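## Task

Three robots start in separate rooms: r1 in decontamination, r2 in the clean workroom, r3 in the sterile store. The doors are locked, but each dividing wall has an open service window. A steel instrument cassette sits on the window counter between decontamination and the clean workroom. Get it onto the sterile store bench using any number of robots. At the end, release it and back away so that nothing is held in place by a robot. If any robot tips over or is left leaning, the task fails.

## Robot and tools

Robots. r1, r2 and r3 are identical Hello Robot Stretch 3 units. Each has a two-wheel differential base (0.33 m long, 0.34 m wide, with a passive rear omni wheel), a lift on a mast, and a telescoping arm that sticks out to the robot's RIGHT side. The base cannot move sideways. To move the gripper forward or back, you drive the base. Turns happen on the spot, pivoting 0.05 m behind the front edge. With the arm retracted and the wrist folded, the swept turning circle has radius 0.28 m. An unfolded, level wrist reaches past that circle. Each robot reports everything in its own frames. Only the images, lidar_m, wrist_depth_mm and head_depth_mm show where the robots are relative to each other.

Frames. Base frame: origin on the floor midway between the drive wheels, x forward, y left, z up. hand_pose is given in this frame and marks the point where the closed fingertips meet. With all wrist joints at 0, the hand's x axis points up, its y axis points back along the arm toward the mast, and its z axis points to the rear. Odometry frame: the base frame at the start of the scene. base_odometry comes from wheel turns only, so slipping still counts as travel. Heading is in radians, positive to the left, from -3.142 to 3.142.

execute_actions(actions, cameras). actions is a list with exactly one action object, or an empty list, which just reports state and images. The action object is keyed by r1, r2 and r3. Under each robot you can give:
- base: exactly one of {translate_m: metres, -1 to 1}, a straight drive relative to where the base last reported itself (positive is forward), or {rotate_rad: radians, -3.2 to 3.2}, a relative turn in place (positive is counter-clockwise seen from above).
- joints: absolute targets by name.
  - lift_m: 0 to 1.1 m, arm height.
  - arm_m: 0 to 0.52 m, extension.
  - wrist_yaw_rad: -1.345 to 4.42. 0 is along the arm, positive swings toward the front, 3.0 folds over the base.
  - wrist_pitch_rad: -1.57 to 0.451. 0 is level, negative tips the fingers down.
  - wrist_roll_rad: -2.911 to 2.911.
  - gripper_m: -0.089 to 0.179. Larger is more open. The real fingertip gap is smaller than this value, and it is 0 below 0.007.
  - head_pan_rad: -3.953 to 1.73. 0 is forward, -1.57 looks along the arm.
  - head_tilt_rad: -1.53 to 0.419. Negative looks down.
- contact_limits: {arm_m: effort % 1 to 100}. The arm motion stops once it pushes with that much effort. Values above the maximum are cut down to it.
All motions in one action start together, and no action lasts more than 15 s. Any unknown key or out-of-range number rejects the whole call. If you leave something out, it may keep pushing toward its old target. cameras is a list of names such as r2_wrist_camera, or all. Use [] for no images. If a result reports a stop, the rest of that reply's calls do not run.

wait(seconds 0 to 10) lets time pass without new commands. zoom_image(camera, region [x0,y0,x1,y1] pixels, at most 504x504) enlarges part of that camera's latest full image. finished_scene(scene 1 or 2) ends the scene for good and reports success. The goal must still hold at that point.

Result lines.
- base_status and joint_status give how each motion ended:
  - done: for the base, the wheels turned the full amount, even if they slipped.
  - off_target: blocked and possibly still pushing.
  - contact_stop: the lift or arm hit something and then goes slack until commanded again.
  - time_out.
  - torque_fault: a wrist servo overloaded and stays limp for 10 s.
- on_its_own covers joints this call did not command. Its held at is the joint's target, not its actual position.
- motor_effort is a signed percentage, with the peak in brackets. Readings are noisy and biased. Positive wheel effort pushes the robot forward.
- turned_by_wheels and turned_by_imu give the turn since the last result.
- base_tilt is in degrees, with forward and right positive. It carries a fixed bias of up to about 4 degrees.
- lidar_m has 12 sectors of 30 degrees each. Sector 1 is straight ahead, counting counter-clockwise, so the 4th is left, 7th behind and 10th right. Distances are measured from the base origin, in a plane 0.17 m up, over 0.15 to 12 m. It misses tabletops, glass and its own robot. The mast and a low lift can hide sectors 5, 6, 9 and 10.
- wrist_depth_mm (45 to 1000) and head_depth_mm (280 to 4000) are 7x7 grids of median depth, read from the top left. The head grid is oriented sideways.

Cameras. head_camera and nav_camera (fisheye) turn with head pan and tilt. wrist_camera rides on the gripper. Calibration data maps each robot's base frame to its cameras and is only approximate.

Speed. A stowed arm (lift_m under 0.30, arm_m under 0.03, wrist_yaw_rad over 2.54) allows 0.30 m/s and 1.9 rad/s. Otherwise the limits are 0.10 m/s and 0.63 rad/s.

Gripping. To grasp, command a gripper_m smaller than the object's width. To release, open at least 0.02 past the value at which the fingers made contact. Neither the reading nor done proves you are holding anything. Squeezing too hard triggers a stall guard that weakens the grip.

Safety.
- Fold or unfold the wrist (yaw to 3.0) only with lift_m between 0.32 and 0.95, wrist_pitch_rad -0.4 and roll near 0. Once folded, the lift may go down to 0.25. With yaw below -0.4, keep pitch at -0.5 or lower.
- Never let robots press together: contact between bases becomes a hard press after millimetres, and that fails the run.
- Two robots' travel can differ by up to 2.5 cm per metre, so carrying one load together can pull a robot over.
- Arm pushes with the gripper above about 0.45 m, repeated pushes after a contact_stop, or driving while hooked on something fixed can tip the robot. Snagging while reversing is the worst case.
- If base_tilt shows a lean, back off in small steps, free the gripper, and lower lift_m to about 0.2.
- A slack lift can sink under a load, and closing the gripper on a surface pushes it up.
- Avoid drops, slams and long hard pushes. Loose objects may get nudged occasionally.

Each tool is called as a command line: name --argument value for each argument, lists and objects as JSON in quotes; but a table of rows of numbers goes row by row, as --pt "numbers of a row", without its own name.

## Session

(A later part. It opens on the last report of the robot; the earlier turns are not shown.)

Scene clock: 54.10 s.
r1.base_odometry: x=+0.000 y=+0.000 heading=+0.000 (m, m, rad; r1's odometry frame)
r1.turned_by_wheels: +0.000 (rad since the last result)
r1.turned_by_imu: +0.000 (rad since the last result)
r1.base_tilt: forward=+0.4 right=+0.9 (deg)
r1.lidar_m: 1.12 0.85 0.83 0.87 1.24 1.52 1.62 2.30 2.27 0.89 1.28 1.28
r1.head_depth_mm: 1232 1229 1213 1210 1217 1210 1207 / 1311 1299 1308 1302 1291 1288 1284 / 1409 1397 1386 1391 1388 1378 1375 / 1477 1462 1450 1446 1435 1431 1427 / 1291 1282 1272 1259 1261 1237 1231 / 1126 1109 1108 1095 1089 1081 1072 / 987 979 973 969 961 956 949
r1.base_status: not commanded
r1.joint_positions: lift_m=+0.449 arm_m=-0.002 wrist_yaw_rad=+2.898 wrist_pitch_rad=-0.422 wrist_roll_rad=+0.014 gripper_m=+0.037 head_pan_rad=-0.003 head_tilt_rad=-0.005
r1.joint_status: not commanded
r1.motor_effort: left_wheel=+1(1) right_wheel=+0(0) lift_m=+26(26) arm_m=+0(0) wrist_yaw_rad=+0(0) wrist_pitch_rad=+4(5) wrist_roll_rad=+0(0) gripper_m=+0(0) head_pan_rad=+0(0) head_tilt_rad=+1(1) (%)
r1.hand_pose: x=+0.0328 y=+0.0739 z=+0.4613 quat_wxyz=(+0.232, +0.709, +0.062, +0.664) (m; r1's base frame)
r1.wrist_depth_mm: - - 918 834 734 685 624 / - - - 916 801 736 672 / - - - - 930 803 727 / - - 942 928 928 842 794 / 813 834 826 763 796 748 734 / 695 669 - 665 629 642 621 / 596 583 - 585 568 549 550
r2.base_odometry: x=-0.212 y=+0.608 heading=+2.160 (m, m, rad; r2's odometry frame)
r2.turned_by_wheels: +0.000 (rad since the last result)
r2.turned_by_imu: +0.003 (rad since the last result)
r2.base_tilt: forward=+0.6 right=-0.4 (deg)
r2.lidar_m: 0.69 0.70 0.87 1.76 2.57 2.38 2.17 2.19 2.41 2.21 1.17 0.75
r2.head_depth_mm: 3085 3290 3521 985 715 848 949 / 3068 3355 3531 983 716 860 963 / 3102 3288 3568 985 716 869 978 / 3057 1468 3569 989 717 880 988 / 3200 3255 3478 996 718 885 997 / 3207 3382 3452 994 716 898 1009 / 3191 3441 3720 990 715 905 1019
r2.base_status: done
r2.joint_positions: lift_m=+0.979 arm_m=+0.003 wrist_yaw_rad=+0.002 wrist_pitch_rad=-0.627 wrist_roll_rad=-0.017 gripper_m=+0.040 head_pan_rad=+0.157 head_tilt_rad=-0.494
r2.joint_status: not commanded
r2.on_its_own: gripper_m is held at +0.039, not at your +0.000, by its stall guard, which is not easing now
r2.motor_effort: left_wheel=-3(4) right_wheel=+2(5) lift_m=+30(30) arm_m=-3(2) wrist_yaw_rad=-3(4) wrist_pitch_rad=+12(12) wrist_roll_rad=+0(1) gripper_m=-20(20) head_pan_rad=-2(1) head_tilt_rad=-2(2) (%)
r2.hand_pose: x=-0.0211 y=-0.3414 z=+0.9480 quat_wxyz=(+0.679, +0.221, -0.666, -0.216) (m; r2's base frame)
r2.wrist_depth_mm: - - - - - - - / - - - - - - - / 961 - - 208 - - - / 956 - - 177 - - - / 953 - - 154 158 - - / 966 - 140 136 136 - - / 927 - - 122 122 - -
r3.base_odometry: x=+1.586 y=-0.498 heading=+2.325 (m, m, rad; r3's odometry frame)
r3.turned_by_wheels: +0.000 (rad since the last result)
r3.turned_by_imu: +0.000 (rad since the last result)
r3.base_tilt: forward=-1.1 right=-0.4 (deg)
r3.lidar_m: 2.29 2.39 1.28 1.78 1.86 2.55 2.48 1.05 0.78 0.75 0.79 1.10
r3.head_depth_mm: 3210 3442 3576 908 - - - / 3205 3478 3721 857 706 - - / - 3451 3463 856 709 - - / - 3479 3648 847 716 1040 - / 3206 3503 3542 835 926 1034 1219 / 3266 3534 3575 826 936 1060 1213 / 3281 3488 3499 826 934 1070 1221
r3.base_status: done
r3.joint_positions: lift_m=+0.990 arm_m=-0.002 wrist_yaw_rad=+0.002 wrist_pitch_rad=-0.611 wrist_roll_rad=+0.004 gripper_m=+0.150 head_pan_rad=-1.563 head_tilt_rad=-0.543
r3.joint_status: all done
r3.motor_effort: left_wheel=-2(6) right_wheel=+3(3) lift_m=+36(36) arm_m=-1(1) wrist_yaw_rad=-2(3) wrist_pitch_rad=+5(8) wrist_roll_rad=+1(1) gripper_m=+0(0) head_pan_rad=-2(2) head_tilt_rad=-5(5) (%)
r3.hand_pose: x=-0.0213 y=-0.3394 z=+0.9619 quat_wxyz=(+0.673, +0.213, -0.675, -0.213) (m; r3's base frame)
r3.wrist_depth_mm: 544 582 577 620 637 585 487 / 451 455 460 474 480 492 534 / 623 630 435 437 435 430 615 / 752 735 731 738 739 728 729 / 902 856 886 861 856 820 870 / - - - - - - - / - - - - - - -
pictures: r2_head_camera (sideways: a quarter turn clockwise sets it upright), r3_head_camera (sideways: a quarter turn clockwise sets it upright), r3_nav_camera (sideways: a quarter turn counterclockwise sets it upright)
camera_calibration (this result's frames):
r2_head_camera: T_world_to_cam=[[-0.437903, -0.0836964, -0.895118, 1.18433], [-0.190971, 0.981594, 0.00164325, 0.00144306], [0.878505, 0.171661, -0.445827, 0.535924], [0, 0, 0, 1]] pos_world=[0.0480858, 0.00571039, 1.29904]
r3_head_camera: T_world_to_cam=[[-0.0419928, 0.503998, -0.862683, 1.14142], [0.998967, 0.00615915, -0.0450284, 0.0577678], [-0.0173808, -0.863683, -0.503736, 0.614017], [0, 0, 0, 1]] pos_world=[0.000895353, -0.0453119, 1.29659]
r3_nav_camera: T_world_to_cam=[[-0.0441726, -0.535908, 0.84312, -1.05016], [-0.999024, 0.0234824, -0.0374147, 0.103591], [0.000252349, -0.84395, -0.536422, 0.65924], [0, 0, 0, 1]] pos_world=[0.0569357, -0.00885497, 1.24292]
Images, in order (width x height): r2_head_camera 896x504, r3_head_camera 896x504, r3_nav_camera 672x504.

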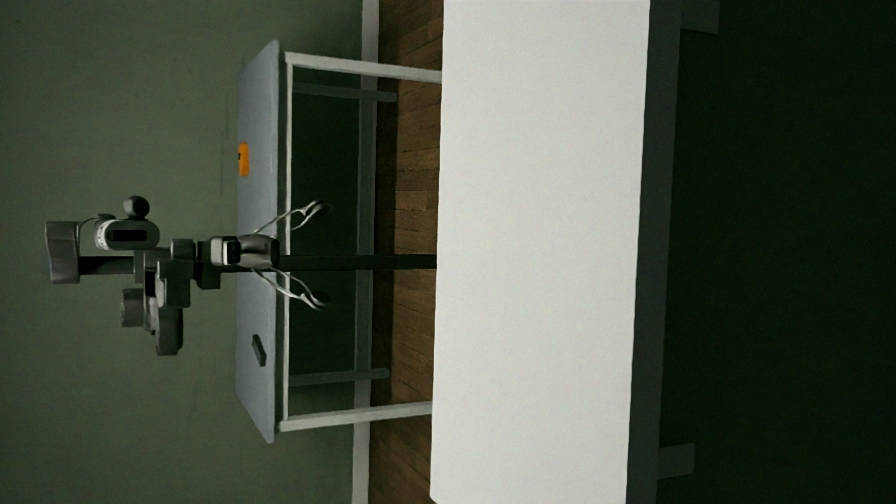

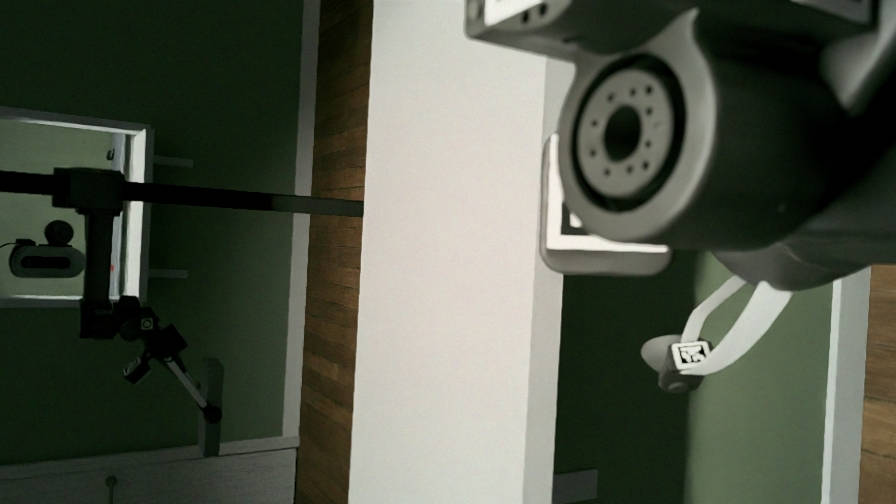

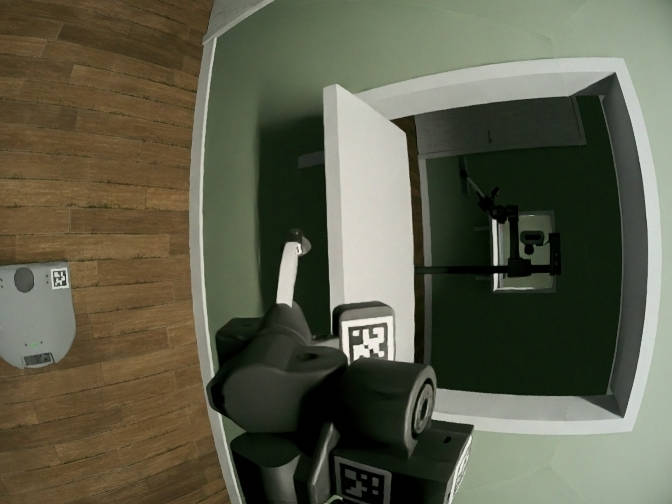

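execute_actions --actions '[{"r2":{"base":{"rotate_rad":1.715},"joints":{"arm_m":0.2,"lift_m":0.955,"head_pan_rad":-1.57,"head_tilt_rad":-0.55}},"r3":{"base":{"translate_m":0.07}}}]' --cameras '[]'

execute_actions --actions '[{"r2":{"joints":{"arm_m":0.44}}}]' --cameras '["r2_head_camera","r3_head_camera","r2_wrist_camera"]'

Scene clock: 58.07 s.
r1.base_odometry: x=+0.000 y=+0.000 heading=+0.000 (m, m, rad; r1's odometry frame)
r1.turned_by_wheels: +0.000 (rad since the last result)
r1.turned_by_imu: +0.000 (rad since the last result)
r1.base_tilt: forward=+0.4 right=+1.1 (deg)
r1.lidar_m: 1.11 0.85 0.83 0.87 1.24 1.52 1.63 2.31 2.28 0.89 1.29 1.28
r1.head_depth_mm: 1226 1225 1214 1228 1212 1216 1202 / 1311 1299 1296 1298 1287 1288 1285 / 1396 1394 1391 1380 1387 1368 1368 / 1477 1460 1451 1448 1438 1435 1428 / 1284 1287 1269 1273 1250 1240 1226 / 1118 1115 1109 1096 1085 1080 1068 / 987 981 977 969 962 959 947
r1.base_status: not commanded
r1.joint_positions: lift_m=+0.449 arm_m=-0.002 wrist_yaw_rad=+2.898 wrist_pitch_rad=-0.422 wrist_roll_rad=+0.014 gripper_m=+0.037 head_pan_rad=-0.003 head_tilt_rad=-0.005
r1.joint_status: not commanded
r1.motor_effort: left_wheel=+1(1) right_wheel=+0(1) lift_m=+26(26) arm_m=-1(0) wrist_yaw_rad=+0(0) wrist_pitch_rad=+5(4) wrist_roll_rad=+0(0) gripper_m=+1(0) head_pan_rad=+0(0) head_tilt_rad=+2(1) (%)
r1.hand_pose: x=+0.0328 y=+0.0739 z=+0.4613 quat_wxyz=(+0.232, +0.709, +0.062, +0.664) (m; r1's base frame)
r1.wrist_depth_mm: - - 931 840 730 696 620 / - - - 901 816 745 669 / - - - - 894 809 726 / - - 949 962 914 860 777 / 818 801 816 766 782 749 736 / 691 688 - 651 622 649 620 / 592 584 - 575 561 564 550
r2.base_odometry: x=-0.212 y=+0.608 heading=-2.409 (m, m, rad; r2's odometry frame)
r2.turned_by_wheels: +1.715 (rad since the last result)
r2.turned_by_imu: +1.717 (rad since the last result)
r2.base_tilt: forward=+0.7 right=-0.6 (deg)
r2.lidar_m: 2.55 2.64 2.26 2.17 2.26 2.29 2.21 0.98 0.72 0.69 0.72 0.98
r2.head_depth_mm: 3044 3284 3530 - - 903 1035 / 3098 3259 3557 - - 914 1049 / 3002 2915 3597 - - 923 1066 / 1447 2605 3493 892 669 942 1070 / 3110 3286 3541 892 692 943 1081 / 3222 3378 3489 892 696 958 1097 / 3198 3458 3686 896 696 964 1114
r2.base_status: done
r2.joint_positions: lift_m=+0.956 arm_m=+0.200 wrist_yaw_rad=+0.001 wrist_pitch_rad=-0.628 wrist_roll_rad=-0.017 gripper_m=+0.040 head_pan_rad=-1.563 head_tilt_rad=-0.544
r2.joint_status: all done
r2.on_its_own: gripper_m is held at +0.039, not at your +0.000, by its stall guard, which is not easing now
r2.motor_effort: left_wheel=-2(7) right_wheel=+2(5) lift_m=+8(26) arm_m=+2(3) wrist_yaw_rad=-2(2) wrist_pitch_rad=+12(12) wrist_roll_rad=+0(1) gripper_m=-20(20) head_pan_rad=-3(28) head_tilt_rad=-3(3) (%)
r2.hand_pose: x=-0.0214 y=-0.5379 z=+0.9243 quat_wxyz=(+0.678, +0.221, -0.666, -0.216) (m; r2's base frame)
r2.wrist_depth_mm: 492 478 480 472 463 450 - / 386 385 380 376 366 368 359 / 323 321 316 208 301 306 303 / 277 274 269 177 251 263 262 / 240 241 237 154 157 231 229 / 237 234 140 136 136 217 215 / 855 855 749 122 122 771 763
r3.base_odometry: x=+1.538 y=-0.447 heading=+2.325 (m, m, rad; r3's odometry frame)
r3.turned_by_wheels: +0.000 (rad since the last result)
r3.turned_by_imu: +0.001 (rad since the last result)
r3.base_tilt: forward=-1.1 right=-0.6 (deg)
r3.lidar_m: 2.23 2.33 1.25 1.77 1.85 2.63 2.55 1.05 0.78 0.76 0.79 1.10
r3.head_depth_mm: 3142 3457 3631 906 - - - / 3321 3454 3711 860 707 - - / - 3449 3698 853 711 - - / 1454 1100 1055 845 717 1042 - / 3189 3550 3615 839 929 1037 1219 / 3226 3562 3604 828 935 1075 1211 / 3204 3516 3527 823 938 1073 1220
r3.base_status: done
r3.joint_positions: lift_m=+0.990 arm_m=-0.002 wrist_yaw_rad=+0.002 wrist_pitch_rad=-0.611 wrist_roll_rad=+0.004 gripper_m=+0.150 head_pan_rad=-1.563 head_tilt_rad=-0.543
r3.joint_status: not commanded
r3.motor_effort: left_wheel=-2(4) right_wheel=+2(6) lift_m=+36(36) arm_m=-1(0) wrist_yaw_rad=-2(2) wrist_pitch_rad=+5(5) wrist_roll_rad=+1(1) gripper_m=+0(0) head_pan_rad=-2(2) head_tilt_rad=-5(6) (%)
r3.hand_pose: x=-0.0213 y=-0.3394 z=+0.9619 quat_wxyz=(+0.673, +0.213, -0.675, -0.213) (m; r3's base frame)
r3.wrist_depth_mm: 504 575 586 607 634 646 504 / 450 443 462 468 487 492 531 / 636 647 637 444 441 433 448 / 760 740 722 715 722 726 698 / 891 871 859 856 847 813 868 / - - - - - - - / - - - - - - -
pictures: none
No camera images: the call's "cameras" was empty. Leave "cameras" out to get every camera's image.

Scene clock: 61.07 s.
r1.base_odometry: x=+0.000 y=+0.000 heading=+0.000 (m, m, rad; r1's odometry frame)
r1.turned_by_wheels: +0.000 (rad since the last result)
r1.turned_by_imu: +0.000 (rad since the last result)
r1.base_tilt: forward=+0.4 right=+0.9 (deg)
r1.lidar_m: 1.11 0.85 0.83 0.87 1.24 1.52 1.62 2.31 2.28 0.89 1.28 1.28
r1.head_depth_mm: 1225 1226 1218 1218 1208 1208 1199 / 1316 1308 1301 1294 1292 1297 1274 / 1397 1405 1386 1387 1378 1371 1379 / 1469 1462 1449 1445 1445 1429 1430 / 1296 1286 1263 1262 1254 1246 1227 / 1124 1111 1110 1095 1086 1077 1069 / 992 985 973 968 962 958 947
r1.base_status: not commanded
r1.joint_positions: lift_m=+0.449 arm_m=-0.002 wrist_yaw_rad=+2.898 wrist_pitch_rad=-0.422 wrist_roll_rad=+0.014 gripper_m=+0.037 head_pan_rad=-0.003 head_tilt_rad=-0.005
r1.joint_status: not commanded
r1.motor_effort: left_wheel=+0(0) right_wheel=+0(1) lift_m=+26(26) arm_m=+0(0) wrist_yaw_rad=+0(0) wrist_pitch_rad=+5(4) wrist_roll_rad=+0(0) gripper_m=+0(0) head_pan_rad=+0(0) head_tilt_rad=+1(1) (%)
r1.hand_pose: x=+0.0328 y=+0.0739 z=+0.4613 quat_wxyz=(+0.232, +0.709, +0.062, +0.664) (m; r1's base frame)
r1.wrist_depth_mm: - - 916 819 752 667 631 / - - - 920 809 744 669 / - - - - 902 827 743 / - - 972 955 914 841 783 / 794 800 812 759 800 747 731 / 684 670 - 660 625 641 632 / 595 595 - 581 554 558 553
r2.base_odometry: x=-0.212 y=+0.608 heading=-2.409 (m, m, rad; r2's odometry frame)
r2.turned_by_wheels: +0.000 (rad since the last result)
r2.turned_by_imu: +0.001 (rad since the last result)
r2.base_tilt: forward=+0.6 right=-0.5 (deg)
r2.lidar_m: 2.54 2.64 2.26 2.17 2.25 2.29 2.21 0.98 0.72 0.69 0.72 0.99
r2.head_depth_mm: 3103 3277 - 843 664 907 1030 / 3051 3199 - 852 666 916 1045 / 3039 2923 - 723 693 920 1061 / 1430 2590 3389 893 694 933 1070 / 3121 3291 3613 893 693 947 1086 / 3167 3309 3544 893 696 954 1098 / 3190 3386 3714 897 696 967 1109
r2.base_status: not commanded
r2.joint_positions: lift_m=+0.956 arm_m=+0.440 wrist_yaw_rad=+0.001 wrist_pitch_rad=-0.628 wrist_roll_rad=-0.017 gripper_m=+0.040 head_pan_rad=-1.563 head_tilt_rad=-0.544
r2.joint_status: all done
r2.on_its_own: gripper_m is held at +0.039, not at your +0.000, by its stall guard, which is not easing now
r2.motor_effort: left_wheel=-2(2) right_wheel=+1(2) lift_m=+7(8) arm_m=+2(2) wrist_yaw_rad=-2(2) wrist_pitch_rad=+12(12) wrist_roll_rad=+0(0) gripper_m=-20(20) head_pan_rad=-3(2) head_tilt_rad=-3(2) (%)
r2.hand_pose: x=-0.0214 y=-0.7779 z=+0.9243 quat_wxyz=(+0.678, +0.221, -0.667, -0.216) (m; r2's base frame)
r2.wrist_depth_mm: - - - - - - - / - - - - - - - / 323 316 314 208 297 302 300 / 275 273 269 177 251 263 260 / 238 237 238 154 157 230 228 / 212 211 140 136 135 207 204 / 190 191 182 122 122 185 184
r3.base_odometry: x=+1.538 y=-0.447 heading=+2.325 (m, m, rad; r3's odometry frame)
r3.turned_by_wheels: +0.000 (rad since the last result)
r3.turned_by_imu: +0.001 (rad since the last result)
r3.base_tilt: forward=-1.0 right=-0.5 (deg)
r3.lidar_m: 2.22 2.34 1.25 1.78 1.86 2.63 2.55 1.05 0.78 0.76 0.79 1.10
r3.head_depth_mm: 3210 3466 3662 904 - - - / 3320 3486 3650 858 706 - - / - 3434 3726 852 710 - - / 1448 896 901 778 718 1042 - / 3116 3456 3545 805 926 1039 1223 / 3262 3523 3568 834 936 1060 1220 / 3213 3496 3485 828 943 1063 1223
r3.base_status: not commanded
r3.joint_positions: lift_m=+0.990 arm_m=-0.002 wrist_yaw_rad=+0.002 wrist_pitch_rad=-0.611 wrist_roll_rad=+0.004 gripper_m=+0.150 head_pan_rad=-1.563 head_tilt_rad=-0.543
r3.joint_status: not commanded
r3.motor_effort: left_wheel=-3(3) right_wheel=+2(2) lift_m=+35(35) arm_m=-1(1) wrist_yaw_rad=-2(1) wrist_pitch_rad=+5(5) wrist_roll_rad=+1(1) gripper_m=+0(0) head_pan_rad=-2(2) head_tilt_rad=-5(5) (%)
r3.hand_pose: x=-0.0213 y=-0.3394 z=+0.9619 quat_wxyz=(+0.673, +0.213, -0.675, -0.213) (m; r3's base frame)
r3.wrist_depth_mm: 502 574 563 547 622 641 503 / 447 458 464 471 488 500 526 / 660 639 634 438 441 434 433 / 757 733 744 732 738 709 722 / 913 860 902 877 861 817 855 / - - - - - - - / - - - - - - -
pictures: r2_head_camera (sideways: a quarter turn clockwise sets it upright), r2_wrist_camera, r3_head_camera (sideways: a quarter turn clockwise sets it upright)
camera_calibration (this result's frames):
r2_head_camera: T_world_to_cam=[[-0.0178772, 0.489225, -0.871975, 1.15158], [0.99909, 0.042521, 0.00337318, -0.00806835], [0.0387275, -0.871121, -0.489539, 0.597926], [0, 0, 0, 1]] pos_world=[0.00549198, -0.0421737, 1.29689]
r2_wrist_camera: T_world_to_cam=[[-0.998152, -0.0604004, -0.00666911, -0.054701], [-0.039882, 0.73394, -0.678043, 1.22471], [0.0458488, -0.676524, -0.734992, 0.323673], [0, 0, 0, 1]] pos_world=[-0.0205961, -0.683194, 1.06794]
r3_head_camera: T_world_to_cam=[[-0.0419929, 0.503998, -0.862683, 1.14142], [0.998967, 0.00615939, -0.0450284, 0.0577678], [-0.0173806, -0.863683, -0.503736, 0.614017], [0, 0, 0, 1]] pos_world=[0.000895364, -0.0453119, 1.29659]
Images, in order (width x height): r2_head_camera 896x504, r2_wrist_camera 644x364, r3_head_camera 896x504.

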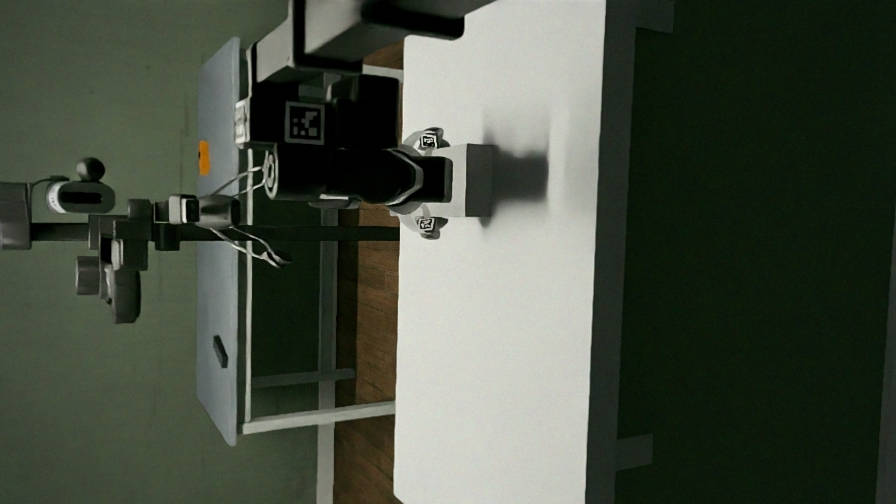

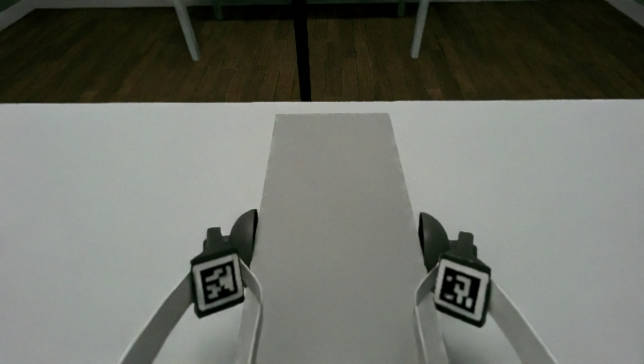

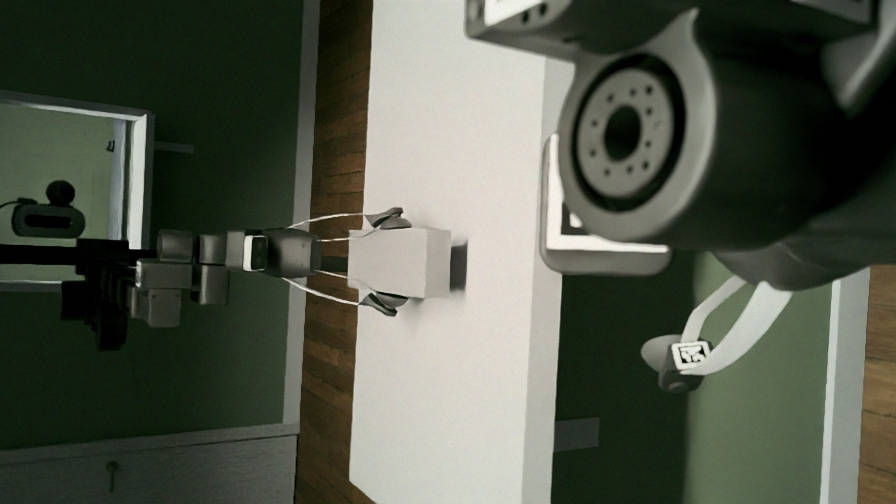

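execute_actions --actions '[{"r2":{"joints":{"lift_m":0.915}},"r3":{"base":{"translate_m":0.03},"joints":{"arm_m":0.1}}}]' --cameras '[]'

execute_actions --actions '[{"r2":{"joints":{"gripper_m":0.14}},"r3":{"joints":{"arm_m":0.17}}}]' --cameras '["r3_wrist_camera","r2_wrist_camera"]'

Scene clock: 63.47 s.
r1.base_odometry: x=+0.000 y=+0.000 heading=+0.000 (m, m, rad; r1's odometry frame)
r1.turned_by_wheels: +0.000 (rad since the last result)
r1.turned_by_imu: +0.000 (rad since the last result)
r1.base_tilt: forward=+0.4 right=+0.9 (deg)
r1.lidar_m: 1.12 0.85 0.83 0.88 1.24 1.52 1.62 2.31 2.27 0.89 1.28 1.28
r1.head_depth_mm: 1228 1230 1221 1219 1206 1212 1203 / 1311 1299 1307 1300 1291 1287 1280 / 1398 1404 1387 1384 1384 1381 1365 / 1487 1457 1448 1439 1443 1434 1430 / 1302 1284 1268 1265 1246 1239 1229 / 1121 1115 1108 1096 1082 1079 1068 / 987 989 976 966 959 953 949
r1.base_status: not commanded
r1.joint_positions: lift_m=+0.449 arm_m=-0.002 wrist_yaw_rad=+2.898 wrist_pitch_rad=-0.422 wrist_roll_rad=+0.014 gripper_m=+0.037 head_pan_rad=-0.003 head_tilt_rad=-0.005
r1.joint_status: not commanded
r1.motor_effort: left_wheel=+0(1) right_wheel=+1(0) lift_m=+26(26) arm_m=+0(0) wrist_yaw_rad=+0(0) wrist_pitch_rad=+4(4) wrist_roll_rad=+0(0) gripper_m=+0(0) head_pan_rad=+0(0) head_tilt_rad=+1(1) (%)
r1.hand_pose: x=+0.0328 y=+0.0739 z=+0.4613 quat_wxyz=(+0.232, +0.709, +0.062, +0.664) (m; r1's base frame)
r1.wrist_depth_mm: - - 944 813 749 679 639 / - - - 878 827 734 678 / - - - - 898 781 731 / - - 965 952 929 841 805 / 829 800 821 770 778 754 740 / 699 699 - 654 641 644 634 / 599 592 - 581 559 548 554
r2.base_odometry: x=-0.212 y=+0.608 heading=-2.409 (m, m, rad; r2's odometry frame)
r2.turned_by_wheels: +0.000 (rad since the last result)
r2.turned_by_imu: +0.001 (rad since the last result)
r2.base_tilt: forward=+0.6 right=-0.4 (deg)
r2.lidar_m: 2.55 2.65 2.25 2.17 2.26 2.29 2.21 0.98 0.72 0.69 0.72 0.99
r2.head_depth_mm: 3029 3268 3523 - 648 904 1034 / 3080 3255 3560 813 665 918 1044 / 1390 1181 3528 750 691 924 1059 / 1456 2584 3536 891 693 939 1068 / 3196 3305 3583 894 696 947 1085 / 3166 3317 3568 895 693 953 1093 / 3174 3418 3651 898 694 969 1109
r2.base_status: not commanded
r2.joint_positions: lift_m=+0.916 arm_m=+0.440 wrist_yaw_rad=+0.001 wrist_pitch_rad=-0.609 wrist_roll_rad=-0.017 gripper_m=+0.040 head_pan_rad=-1.563 head_tilt_rad=-0.544
r2.joint_status: all done
r2.on_its_own: gripper_m is held at +0.039, not at your +0.000, by its stall guard, which is not easing now
r2.motor_effort: left_wheel=-2(2) right_wheel=+1(2) lift_m=+6(9) arm_m=+3(2) wrist_yaw_rad=-2(1) wrist_pitch_rad=+6(12) wrist_roll_rad=+0(0) gripper_m=-20(20) head_pan_rad=-2(3) head_tilt_rad=-2(3) (%)
r2.hand_pose: x=-0.0214 y=-0.7811 z=+0.8882 quat_wxyz=(+0.680, +0.214, -0.669, -0.210) (m; r2's base frame)
r2.wrist_depth_mm: - - - - - - - / - - 319 313 308 305 298 / 267 265 263 206 250 254 249 / 228 224 222 175 207 217 217 / 198 197 196 153 154 190 189 / 174 175 140 136 136 170 168 / 156 156 151 122 123 151 151
r3.base_odometry: x=+1.518 y=-0.425 heading=+2.325 (m, m, rad; r3's odometry frame)
r3.turned_by_wheels: +0.000 (rad since the last result)
r3.turned_by_imu: +0.001 (rad since the last result)
r3.base_tilt: forward=-1.3 right=-0.5 (deg)
r3.lidar_m: 2.19 2.31 1.23 1.77 1.43 2.66 2.58 1.05 0.78 0.76 0.79 1.11
r3.head_depth_mm: 3199 3460 3715 - - 1076 1197 / - 3515 3711 - - 1076 1204 / - 3461 3618 - - 1101 1218 / - 928 1031 853 717 1075 1219 / 3180 3542 3630 839 944 1065 1222 / 3191 3557 3507 833 933 1074 1216 / 3259 3473 3515 825 940 1072 1220
r3.base_status: done
r3.joint_positions: lift_m=+0.990 arm_m=+0.100 wrist_yaw_rad=+0.001 wrist_pitch_rad=-0.611 wrist_roll_rad=+0.004 gripper_m=+0.150 head_pan_rad=-1.563 head_tilt_rad=-0.543
r3.joint_status: all done
r3.motor_effort: left_wheel=-2(5) right_wheel=+2(7) lift_m=+36(36) arm_m=+3(2) wrist_yaw_rad=+0(3) wrist_pitch_rad=+5(5) wrist_roll_rad=+1(0) gripper_m=+0(0) head_pan_rad=-2(3) head_tilt_rad=-5(7) (%)
r3.hand_pose: x=-0.0214 y=-0.4406 z=+0.9618 quat_wxyz=(+0.673, +0.213, -0.675, -0.213) (m; r3's base frame)
r3.wrist_depth_mm: 445 578 592 579 622 649 - / 438 453 460 420 479 494 480 / 369 376 378 383 392 403 412 / 617 591 374 369 366 362 364 / 709 696 704 724 695 660 687 / 886 863 897 882 893 - 824 / - - - - - - -
pictures: none
No camera images: the call's "cameras" was empty. Leave "cameras" out to get every camera's image.

Scene clock: 65.17 s.
r1.base_odometry: x=+0.000 y=+0.000 heading=+0.000 (m, m, rad; r1's odometry frame)
r1.turned_by_wheels: +0.000 (rad since the last result)
r1.turned_by_imu: +0.000 (rad since the last result)
r1.base_tilt: forward=+0.4 right=+1.0 (deg)
r1.lidar_m: 1.11 0.85 0.83 0.87 1.24 1.52 1.62 2.31 2.27 0.89 1.29 1.28
r1.head_depth_mm: 1234 1228 1218 1219 1214 1207 1201 / 1310 1312 1300 1293 1289 1287 1279 / 1406 1399 1388 1395 1388 1368 1373 / 1472 1467 1454 1455 1439 1439 1428 / 1303 1280 1274 1256 1246 1249 1229 / 1124 1117 1106 1094 1086 1078 1073 / 988 985 972 966 960 958 949
r1.base_status: not commanded
r1.joint_positions: lift_m=+0.449 arm_m=-0.002 wrist_yaw_rad=+2.898 wrist_pitch_rad=-0.422 wrist_roll_rad=+0.014 gripper_m=+0.037 head_pan_rad=-0.003 head_tilt_rad=-0.005
r1.joint_status: not commanded
r1.motor_effort: left_wheel=+1(1) right_wheel=+0(1) lift_m=+26(26) arm_m=+0(0) wrist_yaw_rad=+0(0) wrist_pitch_rad=+5(5) wrist_roll_rad=+0(0) gripper_m=+0(0) head_pan_rad=+0(1) head_tilt_rad=+0(1) (%)
r1.hand_pose: x=+0.0328 y=+0.0739 z=+0.4613 quat_wxyz=(+0.232, +0.709, +0.062, +0.664) (m; r1's base frame)
r1.wrist_depth_mm: - - 923 823 759 667 632 / - - - 916 807 736 674 / - - - - 884 794 732 / - - 952 954 915 854 781 / 812 816 818 760 780 744 726 / 703 684 - 651 632 634 637 / 597 586 - 582 567 549 548
r2.base_odometry: x=-0.212 y=+0.608 heading=-2.409 (m, m, rad; r2's odometry frame)
r2.turned_by_wheels: +0.000 (rad since the last result)
r2.turned_by_imu: +0.000 (rad since the last result)
r2.base_tilt: forward=+0.5 right=-0.4 (deg)
r2.lidar_m: 2.55 2.65 2.25 2.17 2.26 2.29 2.21 0.98 0.72 0.69 0.72 0.99
r2.head_depth_mm: 3088 3294 3489 - 650 910 1030 / 3061 3243 3511 809 666 911 1047 / 1417 1115 3561 751 694 924 1058 / 1461 2586 3542 894 693 935 1068 / 3096 3307 3609 891 696 946 1087 / 3196 3363 3536 894 691 956 1087 / 3206 3493 3699 897 695 967 1115
r2.base_status: not commanded
r2.joint_positions: lift_m=+0.916 arm_m=+0.440 wrist_yaw_rad=+0.001 wrist_pitch_rad=-0.602 wrist_roll_rad=-0.017 gripper_m=+0.140 head_pan_rad=-1.563 head_tilt_rad=-0.544
r2.joint_status: all done
r2.motor_effort: left_wheel=-2(2) right_wheel=+3(2) lift_m=+7(6) arm_m=+2(3) wrist_yaw_rad=-2(1) wrist_pitch_rad=+4(6) wrist_roll_rad=+0(0) gripper_m=+0(85) head_pan_rad=-2(2) head_tilt_rad=-3(2) (%)
r2.hand_pose: x=-0.0214 y=-0.7822 z=+0.8894 quat_wxyz=(+0.681, +0.212, -0.669, -0.208) (m; r2's base frame)
r2.wrist_depth_mm: - - - - - - - / - - - - - 308 307 / 271 266 263 211 250 257 253 / 230 229 226 180 208 218 217 / 200 199 196 156 164 196 190 / 176 179 168 138 140 - 168 / 160 156 149 124 123 150 152
r3.base_odometry: x=+1.518 y=-0.425 heading=+2.325 (m, m, rad; r3's odometry frame)
r3.turned_by_wheels: +0.000 (rad since the last result)
r3.turned_by_imu: +0.000 (rad since the last result)
r3.base_tilt: forward=-1.1 right=-0.5 (deg)
r3.lidar_m: 2.20 2.30 1.23 1.77 1.43 2.66 2.58 1.05 0.78 0.76 0.79 1.10
r3.head_depth_mm: 3232 3495 - - 931 1037 1192 / - 3511 - - 944 1043 1203 / - 3551 3730 - 955 1043 1218 / - 924 1658 811 959 1050 1226 / 3193 3456 3567 842 929 1058 1218 / 3246 3546 3463 833 936 1071 1218 / 3207 3501 3505 825 941 1075 1214
r3.base_status: not commanded
r3.joint_positions: lift_m=+0.990 arm_m=+0.170 wrist_yaw_rad=+0.001 wrist_pitch_rad=-0.611 wrist_roll_rad=+0.004 gripper_m=+0.150 head_pan_rad=-1.563 head_tilt_rad=-0.543
r3.joint_status: all done
r3.motor_effort: left_wheel=-2(3) right_wheel=+2(2) lift_m=+35(36) arm_m=+3(1) wrist_yaw_rad=+0(0) wrist_pitch_rad=+5(5) wrist_roll_rad=+1(1) gripper_m=+0(0) head_pan_rad=-3(2) head_tilt_rad=-5(5) (%)
r3.hand_pose: x=-0.0214 y=-0.5106 z=+0.9618 quat_wxyz=(+0.673, +0.213, -0.675, -0.213) (m; r3's base frame)
r3.wrist_depth_mm: 441 575 572 587 - - - / 425 450 438 425 481 483 488 / 366 371 372 356 388 399 410 / 315 319 322 327 329 338 340 / 596 312 321 320 317 308 316 / 704 759 732 733 711 - 713 / - 927 - 980 929 929 924
pictures: r2_wrist_camera, r3_wrist_camera
camera_calibration (this result's frames):
r2_wrist_camera: T_world_to_cam=[[-0.998152, -0.0605559, -0.00515348, -0.0566565], [-0.0398676, 0.71642, -0.696529, 1.20692], [0.0458711, -0.695036, -0.71751, 0.265093], [0, 0, 0, 1]] pos_world=[-0.0205949, -0.683841, 1.03057]
r3_wrist_camera: T_world_to_cam=[[-0.999511, 0.0171812, 0.0261245, -0.0454311], [-0.00630661, 0.70756, -0.706625, 1.06983], [-0.0306253, -0.706444, -0.707106, 0.482587], [0, 0, 0, 1]] pos_world=[-0.0238825, -0.415264, 1.09839]
Images, in order (width x height): r2_wrist_camera 644x364, r3_wrist_camera 644x364.

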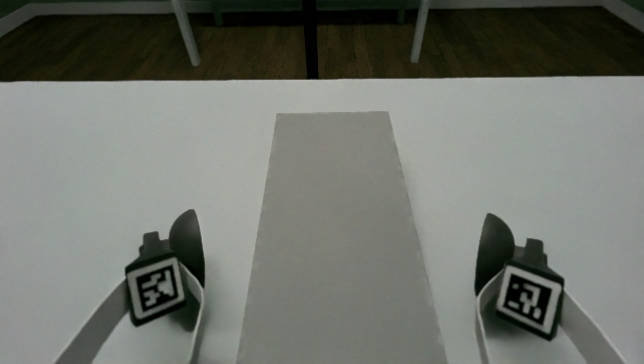

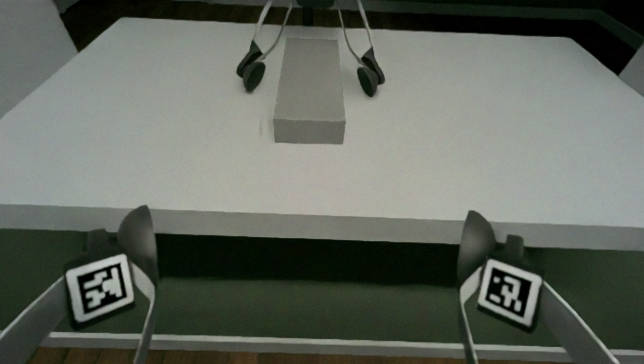

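execute_actions --actions '[{"r2":{"joints":{"arm_m":0.1,"lift_m":0.95}},"r3":{"joints":{"arm_m":0.46,"lift_m":0.925}}}]' --cameras '["r3_wrist_camera","r2_wrist_camera"]'

Scene clock: 69.13 s.
r1.base_odometry: x=+0.000 y=+0.000 heading=+0.000 (m, m, rad; r1's odometry frame)
r1.turned_by_wheels: +0.000 (rad since the last result)
r1.turned_by_imu: +0.000 (rad since the last result)
r1.base_tilt: forward=+0.4 right=+0.9 (deg)
r1.lidar_m: 1.12 0.85 0.83 0.87 1.24 1.52 1.62 2.30 2.28 0.89 1.29 1.28
r1.head_depth_mm: 1233 1222 1223 1217 1215 1207 1204 / 1317 1305 1299 1298 1287 1290 1277 / 1408 1400 1391 1379 1382 1369 1369 / 1479 1470 1450 1443 1445 1426 1436 / 1300 1285 1275 1260 1254 1240 1234 / 1124 1112 1109 1095 1089 1080 1067 / 986 981 976 968 960 954 954
r1.base_status: not commanded
r1.joint_positions: lift_m=+0.449 arm_m=-0.002 wrist_yaw_rad=+2.898 wrist_pitch_rad=-0.422 wrist_roll_rad=+0.014 gripper_m=+0.037 head_pan_rad=-0.003 head_tilt_rad=-0.005
r1.joint_status: not commanded
r1.motor_effort: left_wheel=+1(1) right_wheel=+0(1) lift_m=+26(26) arm_m=+0(1) wrist_yaw_rad=+0(0) wrist_pitch_rad=+5(5) wrist_roll_rad=+0(0) gripper_m=+0(0) head_pan_rad=+0(0) head_tilt_rad=+1(1) (%)
r1.hand_pose: x=+0.0328 y=+0.0739 z=+0.4613 quat_wxyz=(+0.232, +0.709, +0.062, +0.664) (m; r1's base frame)
r1.wrist_depth_mm: - - 917 828 750 690 623 / - - - 914 809 728 669 / - - - - 889 820 724 / - - 957 950 946 862 779 / 808 806 824 771 796 749 737 / 712 684 - 655 625 641 628 / 597 591 - 586 565 558 548
r2.base_odometry: x=-0.212 y=+0.608 heading=-2.409 (m, m, rad; r2's odometry frame)
r2.turned_by_wheels: +0.000 (rad since the last result)
r2.turned_by_imu: +0.001 (rad since the last result)
r2.base_tilt: forward=+0.7 right=-0.5 (deg)
r2.lidar_m: 2.55 2.64 2.25 2.18 2.26 2.29 2.21 0.98 0.72 0.69 0.72 0.99
r2.head_depth_mm: 3060 3257 3529 956 - - 1071 / 3118 3172 3580 887 - - 1077 / 1423 2894 899 851 - - 1097 / 3064 1454 3550 853 694 953 1076 / 3196 3319 3555 892 694 948 1088 / 3156 3314 3547 900 698 957 1108 / 3208 3435 3621 895 695 967 1118
r2.base_status: not commanded
r2.joint_positions: lift_m=+0.949 arm_m=+0.100 wrist_yaw_rad=+0.001 wrist_pitch_rad=-0.603 wrist_roll_rad=-0.017 gripper_m=+0.140 head_pan_rad=-1.563 head_tilt_rad=-0.544
r2.joint_status: all done
r2.motor_effort: left_wheel=-2(2) right_wheel=+2(1) lift_m=+29(31) arm_m=-2(3) wrist_yaw_rad=-2(1) wrist_pitch_rad=+4(4) wrist_roll_rad=+0(1) gripper_m=+1(0) head_pan_rad=-2(2) head_tilt_rad=-2(3) (%)
r2.hand_pose: x=-0.0214 y=-0.4427 z=+0.9229 quat_wxyz=(+0.681, +0.212, -0.669, -0.208) (m; r2's base frame)
r2.wrist_depth_mm: 516 510 470 435 462 477 425 / 404 393 393 355 377 378 372 / 326 325 324 320 315 309 309 / 296 293 292 290 285 281 281 / 633 612 613 616 604 579 577 / 797 754 764 785 758 - 737 / 996 990 967 951 960 956 933
r3.base_odometry: x=+1.518 y=-0.425 heading=+2.325 (m, m, rad; r3's odometry frame)
r3.turned_by_wheels: +0.000 (rad since the last result)
r3.turned_by_imu: +0.001 (rad since the last result)
r3.base_tilt: forward=-1.0 right=-0.4 (deg)
r3.lidar_m: 2.19 2.30 1.23 1.77 1.43 2.66 2.57 1.05 0.78 0.76 0.79 1.10
r3.head_depth_mm: 3159 3454 3688 - 910 1038 1197 / - 3481 - 824 919 1039 1207 / - 3432 - 790 923 1049 1211 / 3171 1189 3168 786 923 1057 1216 / 3128 3527 3581 837 930 1058 1223 / 3235 3542 3586 832 934 1070 1210 / 3198 3560 3479 823 941 1073 1220
r3.base_status: not commanded
r3.joint_positions: lift_m=+0.925 arm_m=+0.460 wrist_yaw_rad=+0.000 wrist_pitch_rad=-0.612 wrist_roll_rad=+0.004 gripper_m=+0.150 head_pan_rad=-1.563 head_tilt_rad=-0.543
r3.joint_status: all done
r3.motor_effort: left_wheel=-2(2) right_wheel=+2(2) lift_m=+28(33) arm_m=+3(4) wrist_yaw_rad=+0(1) wrist_pitch_rad=+5(5) wrist_roll_rad=+1(1) gripper_m=+0(0) head_pan_rad=-2(2) head_tilt_rad=-5(5) (%)
r3.hand_pose: x=-0.0215 y=-0.8005 z=+0.8969 quat_wxyz=(+0.673, +0.213, -0.675, -0.214) (m; r3's base frame)
r3.wrist_depth_mm: - - - - - - - / 318 324 330 341 343 353 - / 265 268 273 226 273 285 289 / 225 228 231 190 227 241 245 / 197 205 201 167 177 216 212 / 179 175 176 147 151 - 187 / 154 159 156 131 132 164 168
pictures: r2_wrist_camera, r3_wrist_camera
camera_calibration (this result's frames):
r2_wrist_camera: T_world_to_cam=[[-0.998152, -0.0605528, -0.00518497, -0.0358936], [-0.0398678, 0.71679, -0.696149, 0.986783], [0.0458703, -0.694655, -0.717879, 0.525583], [0, 0, 0, 1]] pos_world=[-0.020595, -0.344391, 1.06407]
r3_wrist_camera: T_world_to_cam=[[-0.999504, 0.0175643, 0.0261355, -0.0385365], [-0.00602446, 0.70799, -0.706197, 1.22906], [-0.0309075, -0.706004, -0.707533, 0.232641], [0, 0, 0, 1]] pos_world=[-0.0239226, -0.705243, 1.03357]
Images, in order (width x height): r2_wrist_camera 644x364, r3_wrist_camera 644x364.

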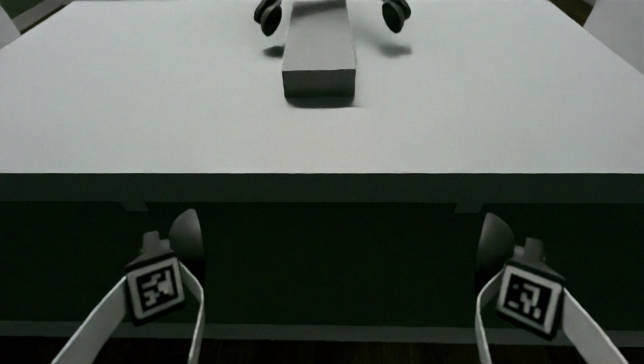

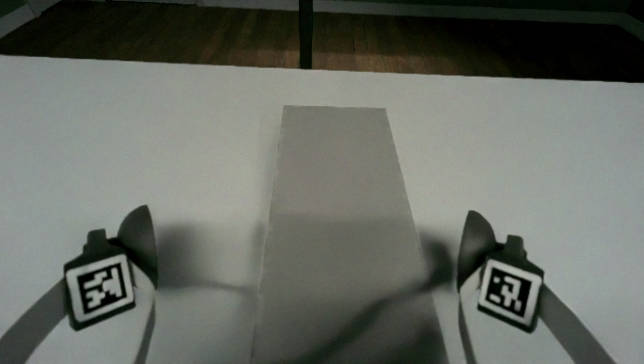

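execute_actions --actions '[{"r3":{"base":{"translate_m":-0.015},"joints":{"arm_m":0.472,"lift_m":0.91}}}]' --cameras '[]'

execute_actions --actions '[{"r3":{"joints":{"gripper_m":0.025}}}]' --cameras '["r3_wrist_camera","r2_wrist_camera"]'

Scene clock: 70.30 s.
r1.base_odometry: x=+0.000 y=+0.000 heading=+0.000 (m, m, rad; r1's odometry frame)
r1.turned_by_wheels: +0.000 (rad since the last result)
r1.turned_by_imu: +0.000 (rad since the last result)
r1.base_tilt: forward=+0.4 right=+0.9 (deg)
r1.lidar_m: 1.11 0.85 0.83 0.87 1.24 1.52 1.62 2.31 2.27 0.89 1.29 1.28
r1.head_depth_mm: 1231 1224 1222 1213 1213 1210 1209 / 1312 1302 1294 1296 1290 1291 1275 / 1392 1396 1388 1390 1376 1388 1374 / 1492 1458 1457 1451 1443 1424 1430 / 1294 1288 1277 1254 1253 1240 1226 / 1122 1116 1104 1094 1084 1076 1069 / 986 981 977 970 967 957 951
r1.base_status: not commanded
r1.joint_positions: lift_m=+0.449 arm_m=-0.002 wrist_yaw_rad=+2.898 wrist_pitch_rad=-0.422 wrist_roll_rad=+0.014 gripper_m=+0.037 head_pan_rad=-0.003 head_tilt_rad=-0.005
r1.joint_status: not commanded
r1.motor_effort: left_wheel=+0(1) right_wheel=+0(0) lift_m=+26(26) arm_m=+0(0) wrist_yaw_rad=+0(0) wrist_pitch_rad=+5(4) wrist_roll_rad=+0(0) gripper_m=+0(0) head_pan_rad=+0(0) head_tilt_rad=+1(0) (%)
r1.hand_pose: x=+0.0328 y=+0.0739 z=+0.4613 quat_wxyz=(+0.232, +0.709, +0.062, +0.664) (m; r1's base frame)
r1.wrist_depth_mm: - - 949 822 736 670 617 / - - - 903 818 753 663 / - - - - 896 786 711 / - - 947 967 914 841 789 / 809 793 815 788 779 759 733 / 683 696 - 649 629 654 635 / 595 594 - 585 564 552 551
r2.base_odometry: x=-0.212 y=+0.608 heading=-2.409 (m, m, rad; r2's odometry frame)
r2.turned_by_wheels: +0.000 (rad since the last result)
r2.turned_by_imu: +0.000 (rad since the last result)
r2.base_tilt: forward=+0.6 right=-0.5 (deg)
r2.lidar_m: 2.54 2.64 2.26 2.17 2.25 2.29 2.21 0.98 0.72 0.69 0.72 0.99
r2.head_depth_mm: 3128 3252 3428 955 - - 1083 / 3094 3222 3445 886 - - 1076 / 3008 3240 892 850 - - 1100 / 3014 1433 3493 853 695 954 1076 / 3107 2919 3614 889 694 948 1083 / 3126 3320 3514 896 696 959 1106 / 3197 3411 3627 897 696 963 1122
r2.base_status: not commanded
r2.joint_positions: lift_m=+0.949 arm_m=+0.100 wrist_yaw_rad=+0.001 wrist_pitch_rad=-0.603 wrist_roll_rad=-0.017 gripper_m=+0.140 head_pan_rad=-1.563 head_tilt_rad=-0.544
r2.joint_status: not commanded
r2.motor_effort: left_wheel=-2(2) right_wheel=+2(1) lift_m=+28(29) arm_m=-3(2) wrist_yaw_rad=-1(2) wrist_pitch_rad=+4(4) wrist_roll_rad=+0(0) gripper_m=+1(1) head_pan_rad=-3(2) head_tilt_rad=-3(2) (%)
r2.hand_pose: x=-0.0214 y=-0.4427 z=+0.9229 quat_wxyz=(+0.681, +0.212, -0.669, -0.208) (m; r2's base frame)
r2.wrist_depth_mm: 518 509 469 435 461 475 424 / 401 397 390 353 378 376 368 / 331 328 320 317 313 310 308 / 296 293 291 289 284 282 279 / 636 612 615 628 612 580 593 / 807 756 783 771 766 - 735 / 982 952 - 936 959 951 897
r3.base_odometry: x=+1.528 y=-0.436 heading=+2.325 (m, m, rad; r3's odometry frame)
r3.turned_by_wheels: +0.000 (rad since the last result)
r3.turned_by_imu: +0.000 (rad since the last result)
r3.base_tilt: forward=-1.1 right=-0.5 (deg)
r3.lidar_m: 2.21 2.31 1.24 1.77 1.43 2.64 2.57 1.05 0.78 0.76 0.79 1.10
r3.head_depth_mm: 3223 3446 3676 - - 1058 1195 / 3347 3420 - 817 915 1044 1199 / - 3468 - 811 920 1045 1214 / 1437 1189 3389 781 927 1055 1216 / 3157 3523 3642 832 931 1058 1230 / 3264 3533 3563 832 934 1071 1215 / 3202 3489 3440 822 938 1065 1211
r3.base_status: done
r3.joint_positions: lift_m=+0.910 arm_m=+0.472 wrist_yaw_rad=+0.000 wrist_pitch_rad=-0.612 wrist_roll_rad=+0.004 gripper_m=+0.150 head_pan_rad=-1.563 head_tilt_rad=-0.543
r3.joint_status: all done
r3.motor_effort: left_wheel=-2(6) right_wheel=+1(3) lift_m=+27(29) arm_m=+3(2) wrist_yaw_rad=-2(1) wrist_pitch_rad=+5(5) wrist_roll_rad=+1(1) gripper_m=+0(1) head_pan_rad=-3(2) head_tilt_rad=-5(5) (%)
r3.hand_pose: x=-0.0215 y=-0.8125 z=+0.8819 quat_wxyz=(+0.673, +0.213, -0.675, -0.214) (m; r3's base frame)
r3.wrist_depth_mm: - - - - - - - / 290 295 302 304 315 324 327 / 242 243 238 201 256 261 269 / 207 209 200 171 218 222 225 / 180 186 155 148 183 196 193 / - 159 133 130 160 - 170 / 141 144 116 117 123 149 152
pictures: none
No camera images: the call's "cameras" was empty. Leave "cameras" out to get every camera's image.

Scene clock: 72.03 s.
r1.base_odometry: x=+0.000 y=+0.000 heading=+0.000 (m, m, rad; r1's odometry frame)
r1.turned_by_wheels: +0.000 (rad since the last result)
r1.turned_by_imu: +0.000 (rad since the last result)
r1.base_tilt: forward=+0.3 right=+0.9 (deg)
r1.lidar_m: 1.11 0.85 0.83 0.87 1.24 1.52 1.62 2.30 2.27 0.89 1.29 1.28
r1.head_depth_mm: 1237 1228 1219 1223 1212 1209 1202 / 1309 1304 1305 1291 1293 1291 1285 / 1406 1397 1390 1381 1388 1369 1370 / 1476 1463 1443 1441 1450 1424 1429 / 1302 1288 1270 1261 1247 1241 1225 / 1124 1111 1107 1093 1086 1077 1069 / 994 979 974 969 963 955 948
r1.base_status: not commanded
r1.joint_positions: lift_m=+0.449 arm_m=-0.002 wrist_yaw_rad=+2.898 wrist_pitch_rad=-0.422 wrist_roll_rad=+0.014 gripper_m=+0.037 head_pan_rad=-0.003 head_tilt_rad=-0.005
r1.joint_status: not commanded
r1.motor_effort: left_wheel=+0(0) right_wheel=+1(0) lift_m=+26(26) arm_m=+0(0) wrist_yaw_rad=+0(0) wrist_pitch_rad=+4(5) wrist_roll_rad=+0(0) gripper_m=+0(0) head_pan_rad=+0(0) head_tilt_rad=+1(1) (%)
r1.hand_pose: x=+0.0328 y=+0.0739 z=+0.4613 quat_wxyz=(+0.232, +0.709, +0.062, +0.664) (m; r1's base frame)
r1.wrist_depth_mm: - - 935 832 732 682 621 / - - - 885 805 737 693 / - - - - 924 819 724 / - - 950 980 936 862 780 / 827 788 821 760 793 751 733 / 698 677 - 662 625 644 634 / 604 585 - 583 566 545 541
r2.base_odometry: x=-0.212 y=+0.608 heading=-2.409 (m, m, rad; r2's odometry frame)
r2.turned_by_wheels: +0.000 (rad since the last result)
r2.turned_by_imu: +0.000 (rad since the last result)
r2.base_tilt: forward=+0.6 right=-0.6 (deg)
r2.lidar_m: 2.55 2.64 2.26 2.17 2.26 2.29 2.21 0.98 0.72 0.69 0.72 0.99
r2.head_depth_mm: 3056 3297 3475 959 - - 1078 / 3063 3234 3552 889 - - 1078 / 3054 3198 891 831 - - 1099 / 3068 1429 3487 854 695 950 1067 / 3165 2919 3680 896 694 951 1094 / 3155 3295 3535 894 695 953 1097 / 3227 3489 3704 892 695 964 1111
r2.base_status: not commanded
r2.joint_positions: lift_m=+0.949 arm_m=+0.100 wrist_yaw_rad=+0.001 wrist_pitch_rad=-0.603 wrist_roll_rad=-0.017 gripper_m=+0.140 head_pan_rad=-1.563 head_tilt_rad=-0.544
r2.joint_status: not commanded
r2.motor_effort: left_wheel=-2(2) right_wheel=+1(1) lift_m=+28(29) arm_m=-2(2) wrist_yaw_rad=-1(2) wrist_pitch_rad=+4(4) wrist_roll_rad=+0(1) gripper_m=+0(0) head_pan_rad=-2(2) head_tilt_rad=-2(2) (%)
r2.hand_pose: x=-0.0214 y=-0.4427 z=+0.9229 quat_wxyz=(+0.681, +0.212, -0.669, -0.208) (m; r2's base frame)
r2.wrist_depth_mm: 519 510 497 405 484 471 425 / 402 399 392 354 381 373 367 / 326 325 318 316 315 309 308 / 297 292 291 290 285 282 279 / 633 620 621 615 602 579 584 / 804 764 791 770 742 - 736 / 994 - 962 959 952 974 928
r3.base_odometry: x=+1.528 y=-0.436 heading=+2.324 (m, m, rad; r3's odometry frame)
r3.turned_by_wheels: +0.000 (rad since the last result)
r3.turned_by_imu: +0.000 (rad since the last result)
r3.base_tilt: forward=-1.3 right=-0.4 (deg)
r3.lidar_m: 2.21 2.31 1.24 1.78 1.44 2.64 2.57 1.05 0.78 0.76 0.79 1.10
r3.head_depth_mm: 3158 3512 3648 - - 1053 1200 / 3362 3493 - 820 918 1041 1200 / - 3479 - 811 923 1042 1213 / 1452 1191 3414 780 932 1050 1226 / 3138 3515 3586 839 929 1053 1224 / 3217 3534 3578 832 933 1062 1217 / 3244 3525 3499 827 941 1074 1221
r3.base_status: not commanded
r3.joint_positions: lift_m=+0.910 arm_m=+0.472 wrist_yaw_rad=-0.001 wrist_pitch_rad=-0.598 wrist_roll_rad=+0.004 gripper_m=+0.026 head_pan_rad=-1.563 head_tilt_rad=-0.543
r3.joint_status: all done
r3.motor_effort: left_wheel=-3(3) right_wheel=+4(3) lift_m=+28(28) arm_m=+3(3) wrist_yaw_rad=+2(2) wrist_pitch_rad=-1(5) wrist_roll_rad=+1(0) gripper_m=-20(97) head_pan_rad=-2(2) head_tilt_rad=-4(5) (%)
r3.hand_pose: x=-0.0217 y=-0.8149 z=+0.8848 quat_wxyz=(+0.674, +0.208, -0.677, -0.209) (m; r3's base frame)
r3.wrist_depth_mm: - - - - - - - / 301 303 310 320 328 333 - / 248 250 248 207 264 270 273 / 211 213 203 174 222 227 232 / 184 185 148 150 173 196 197 / 163 166 130 132 132 173 173 / 147 145 118 118 134 154 155
pictures: r2_wrist_camera, r3_wrist_camera
camera_calibration (this result's frames):
r2_wrist_camera: T_world_to_cam=[[-0.998152, -0.0605525, -0.00518515, -0.0358933], [-0.0398675, 0.71679, -0.696149, 0.986783], [0.0458702, -0.694655, -0.717879, 0.525583], [0, 0, 0, 1]] pos_world=[-0.020595, -0.344391, 1.06407]
r3_wrist_camera: T_world_to_cam=[[-0.999478, 0.0193181, 0.0258773, -0.0365805], [-0.00506, 0.69775, -0.716324, 1.23134], [-0.0318939, -0.716081, -0.697288, 0.196558], [0, 0, 0, 1]] pos_world=[-0.0240619, -0.717706, 1.02004]
Images, in order (width x height): r2_wrist_camera 644x364, r3_wrist_camera 644x364.

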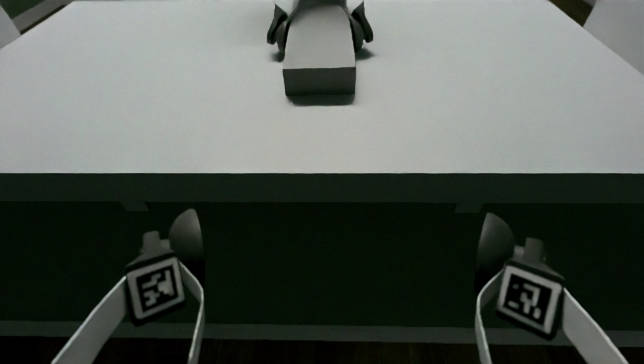

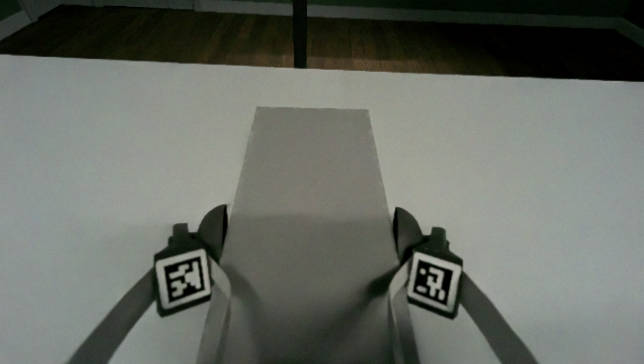

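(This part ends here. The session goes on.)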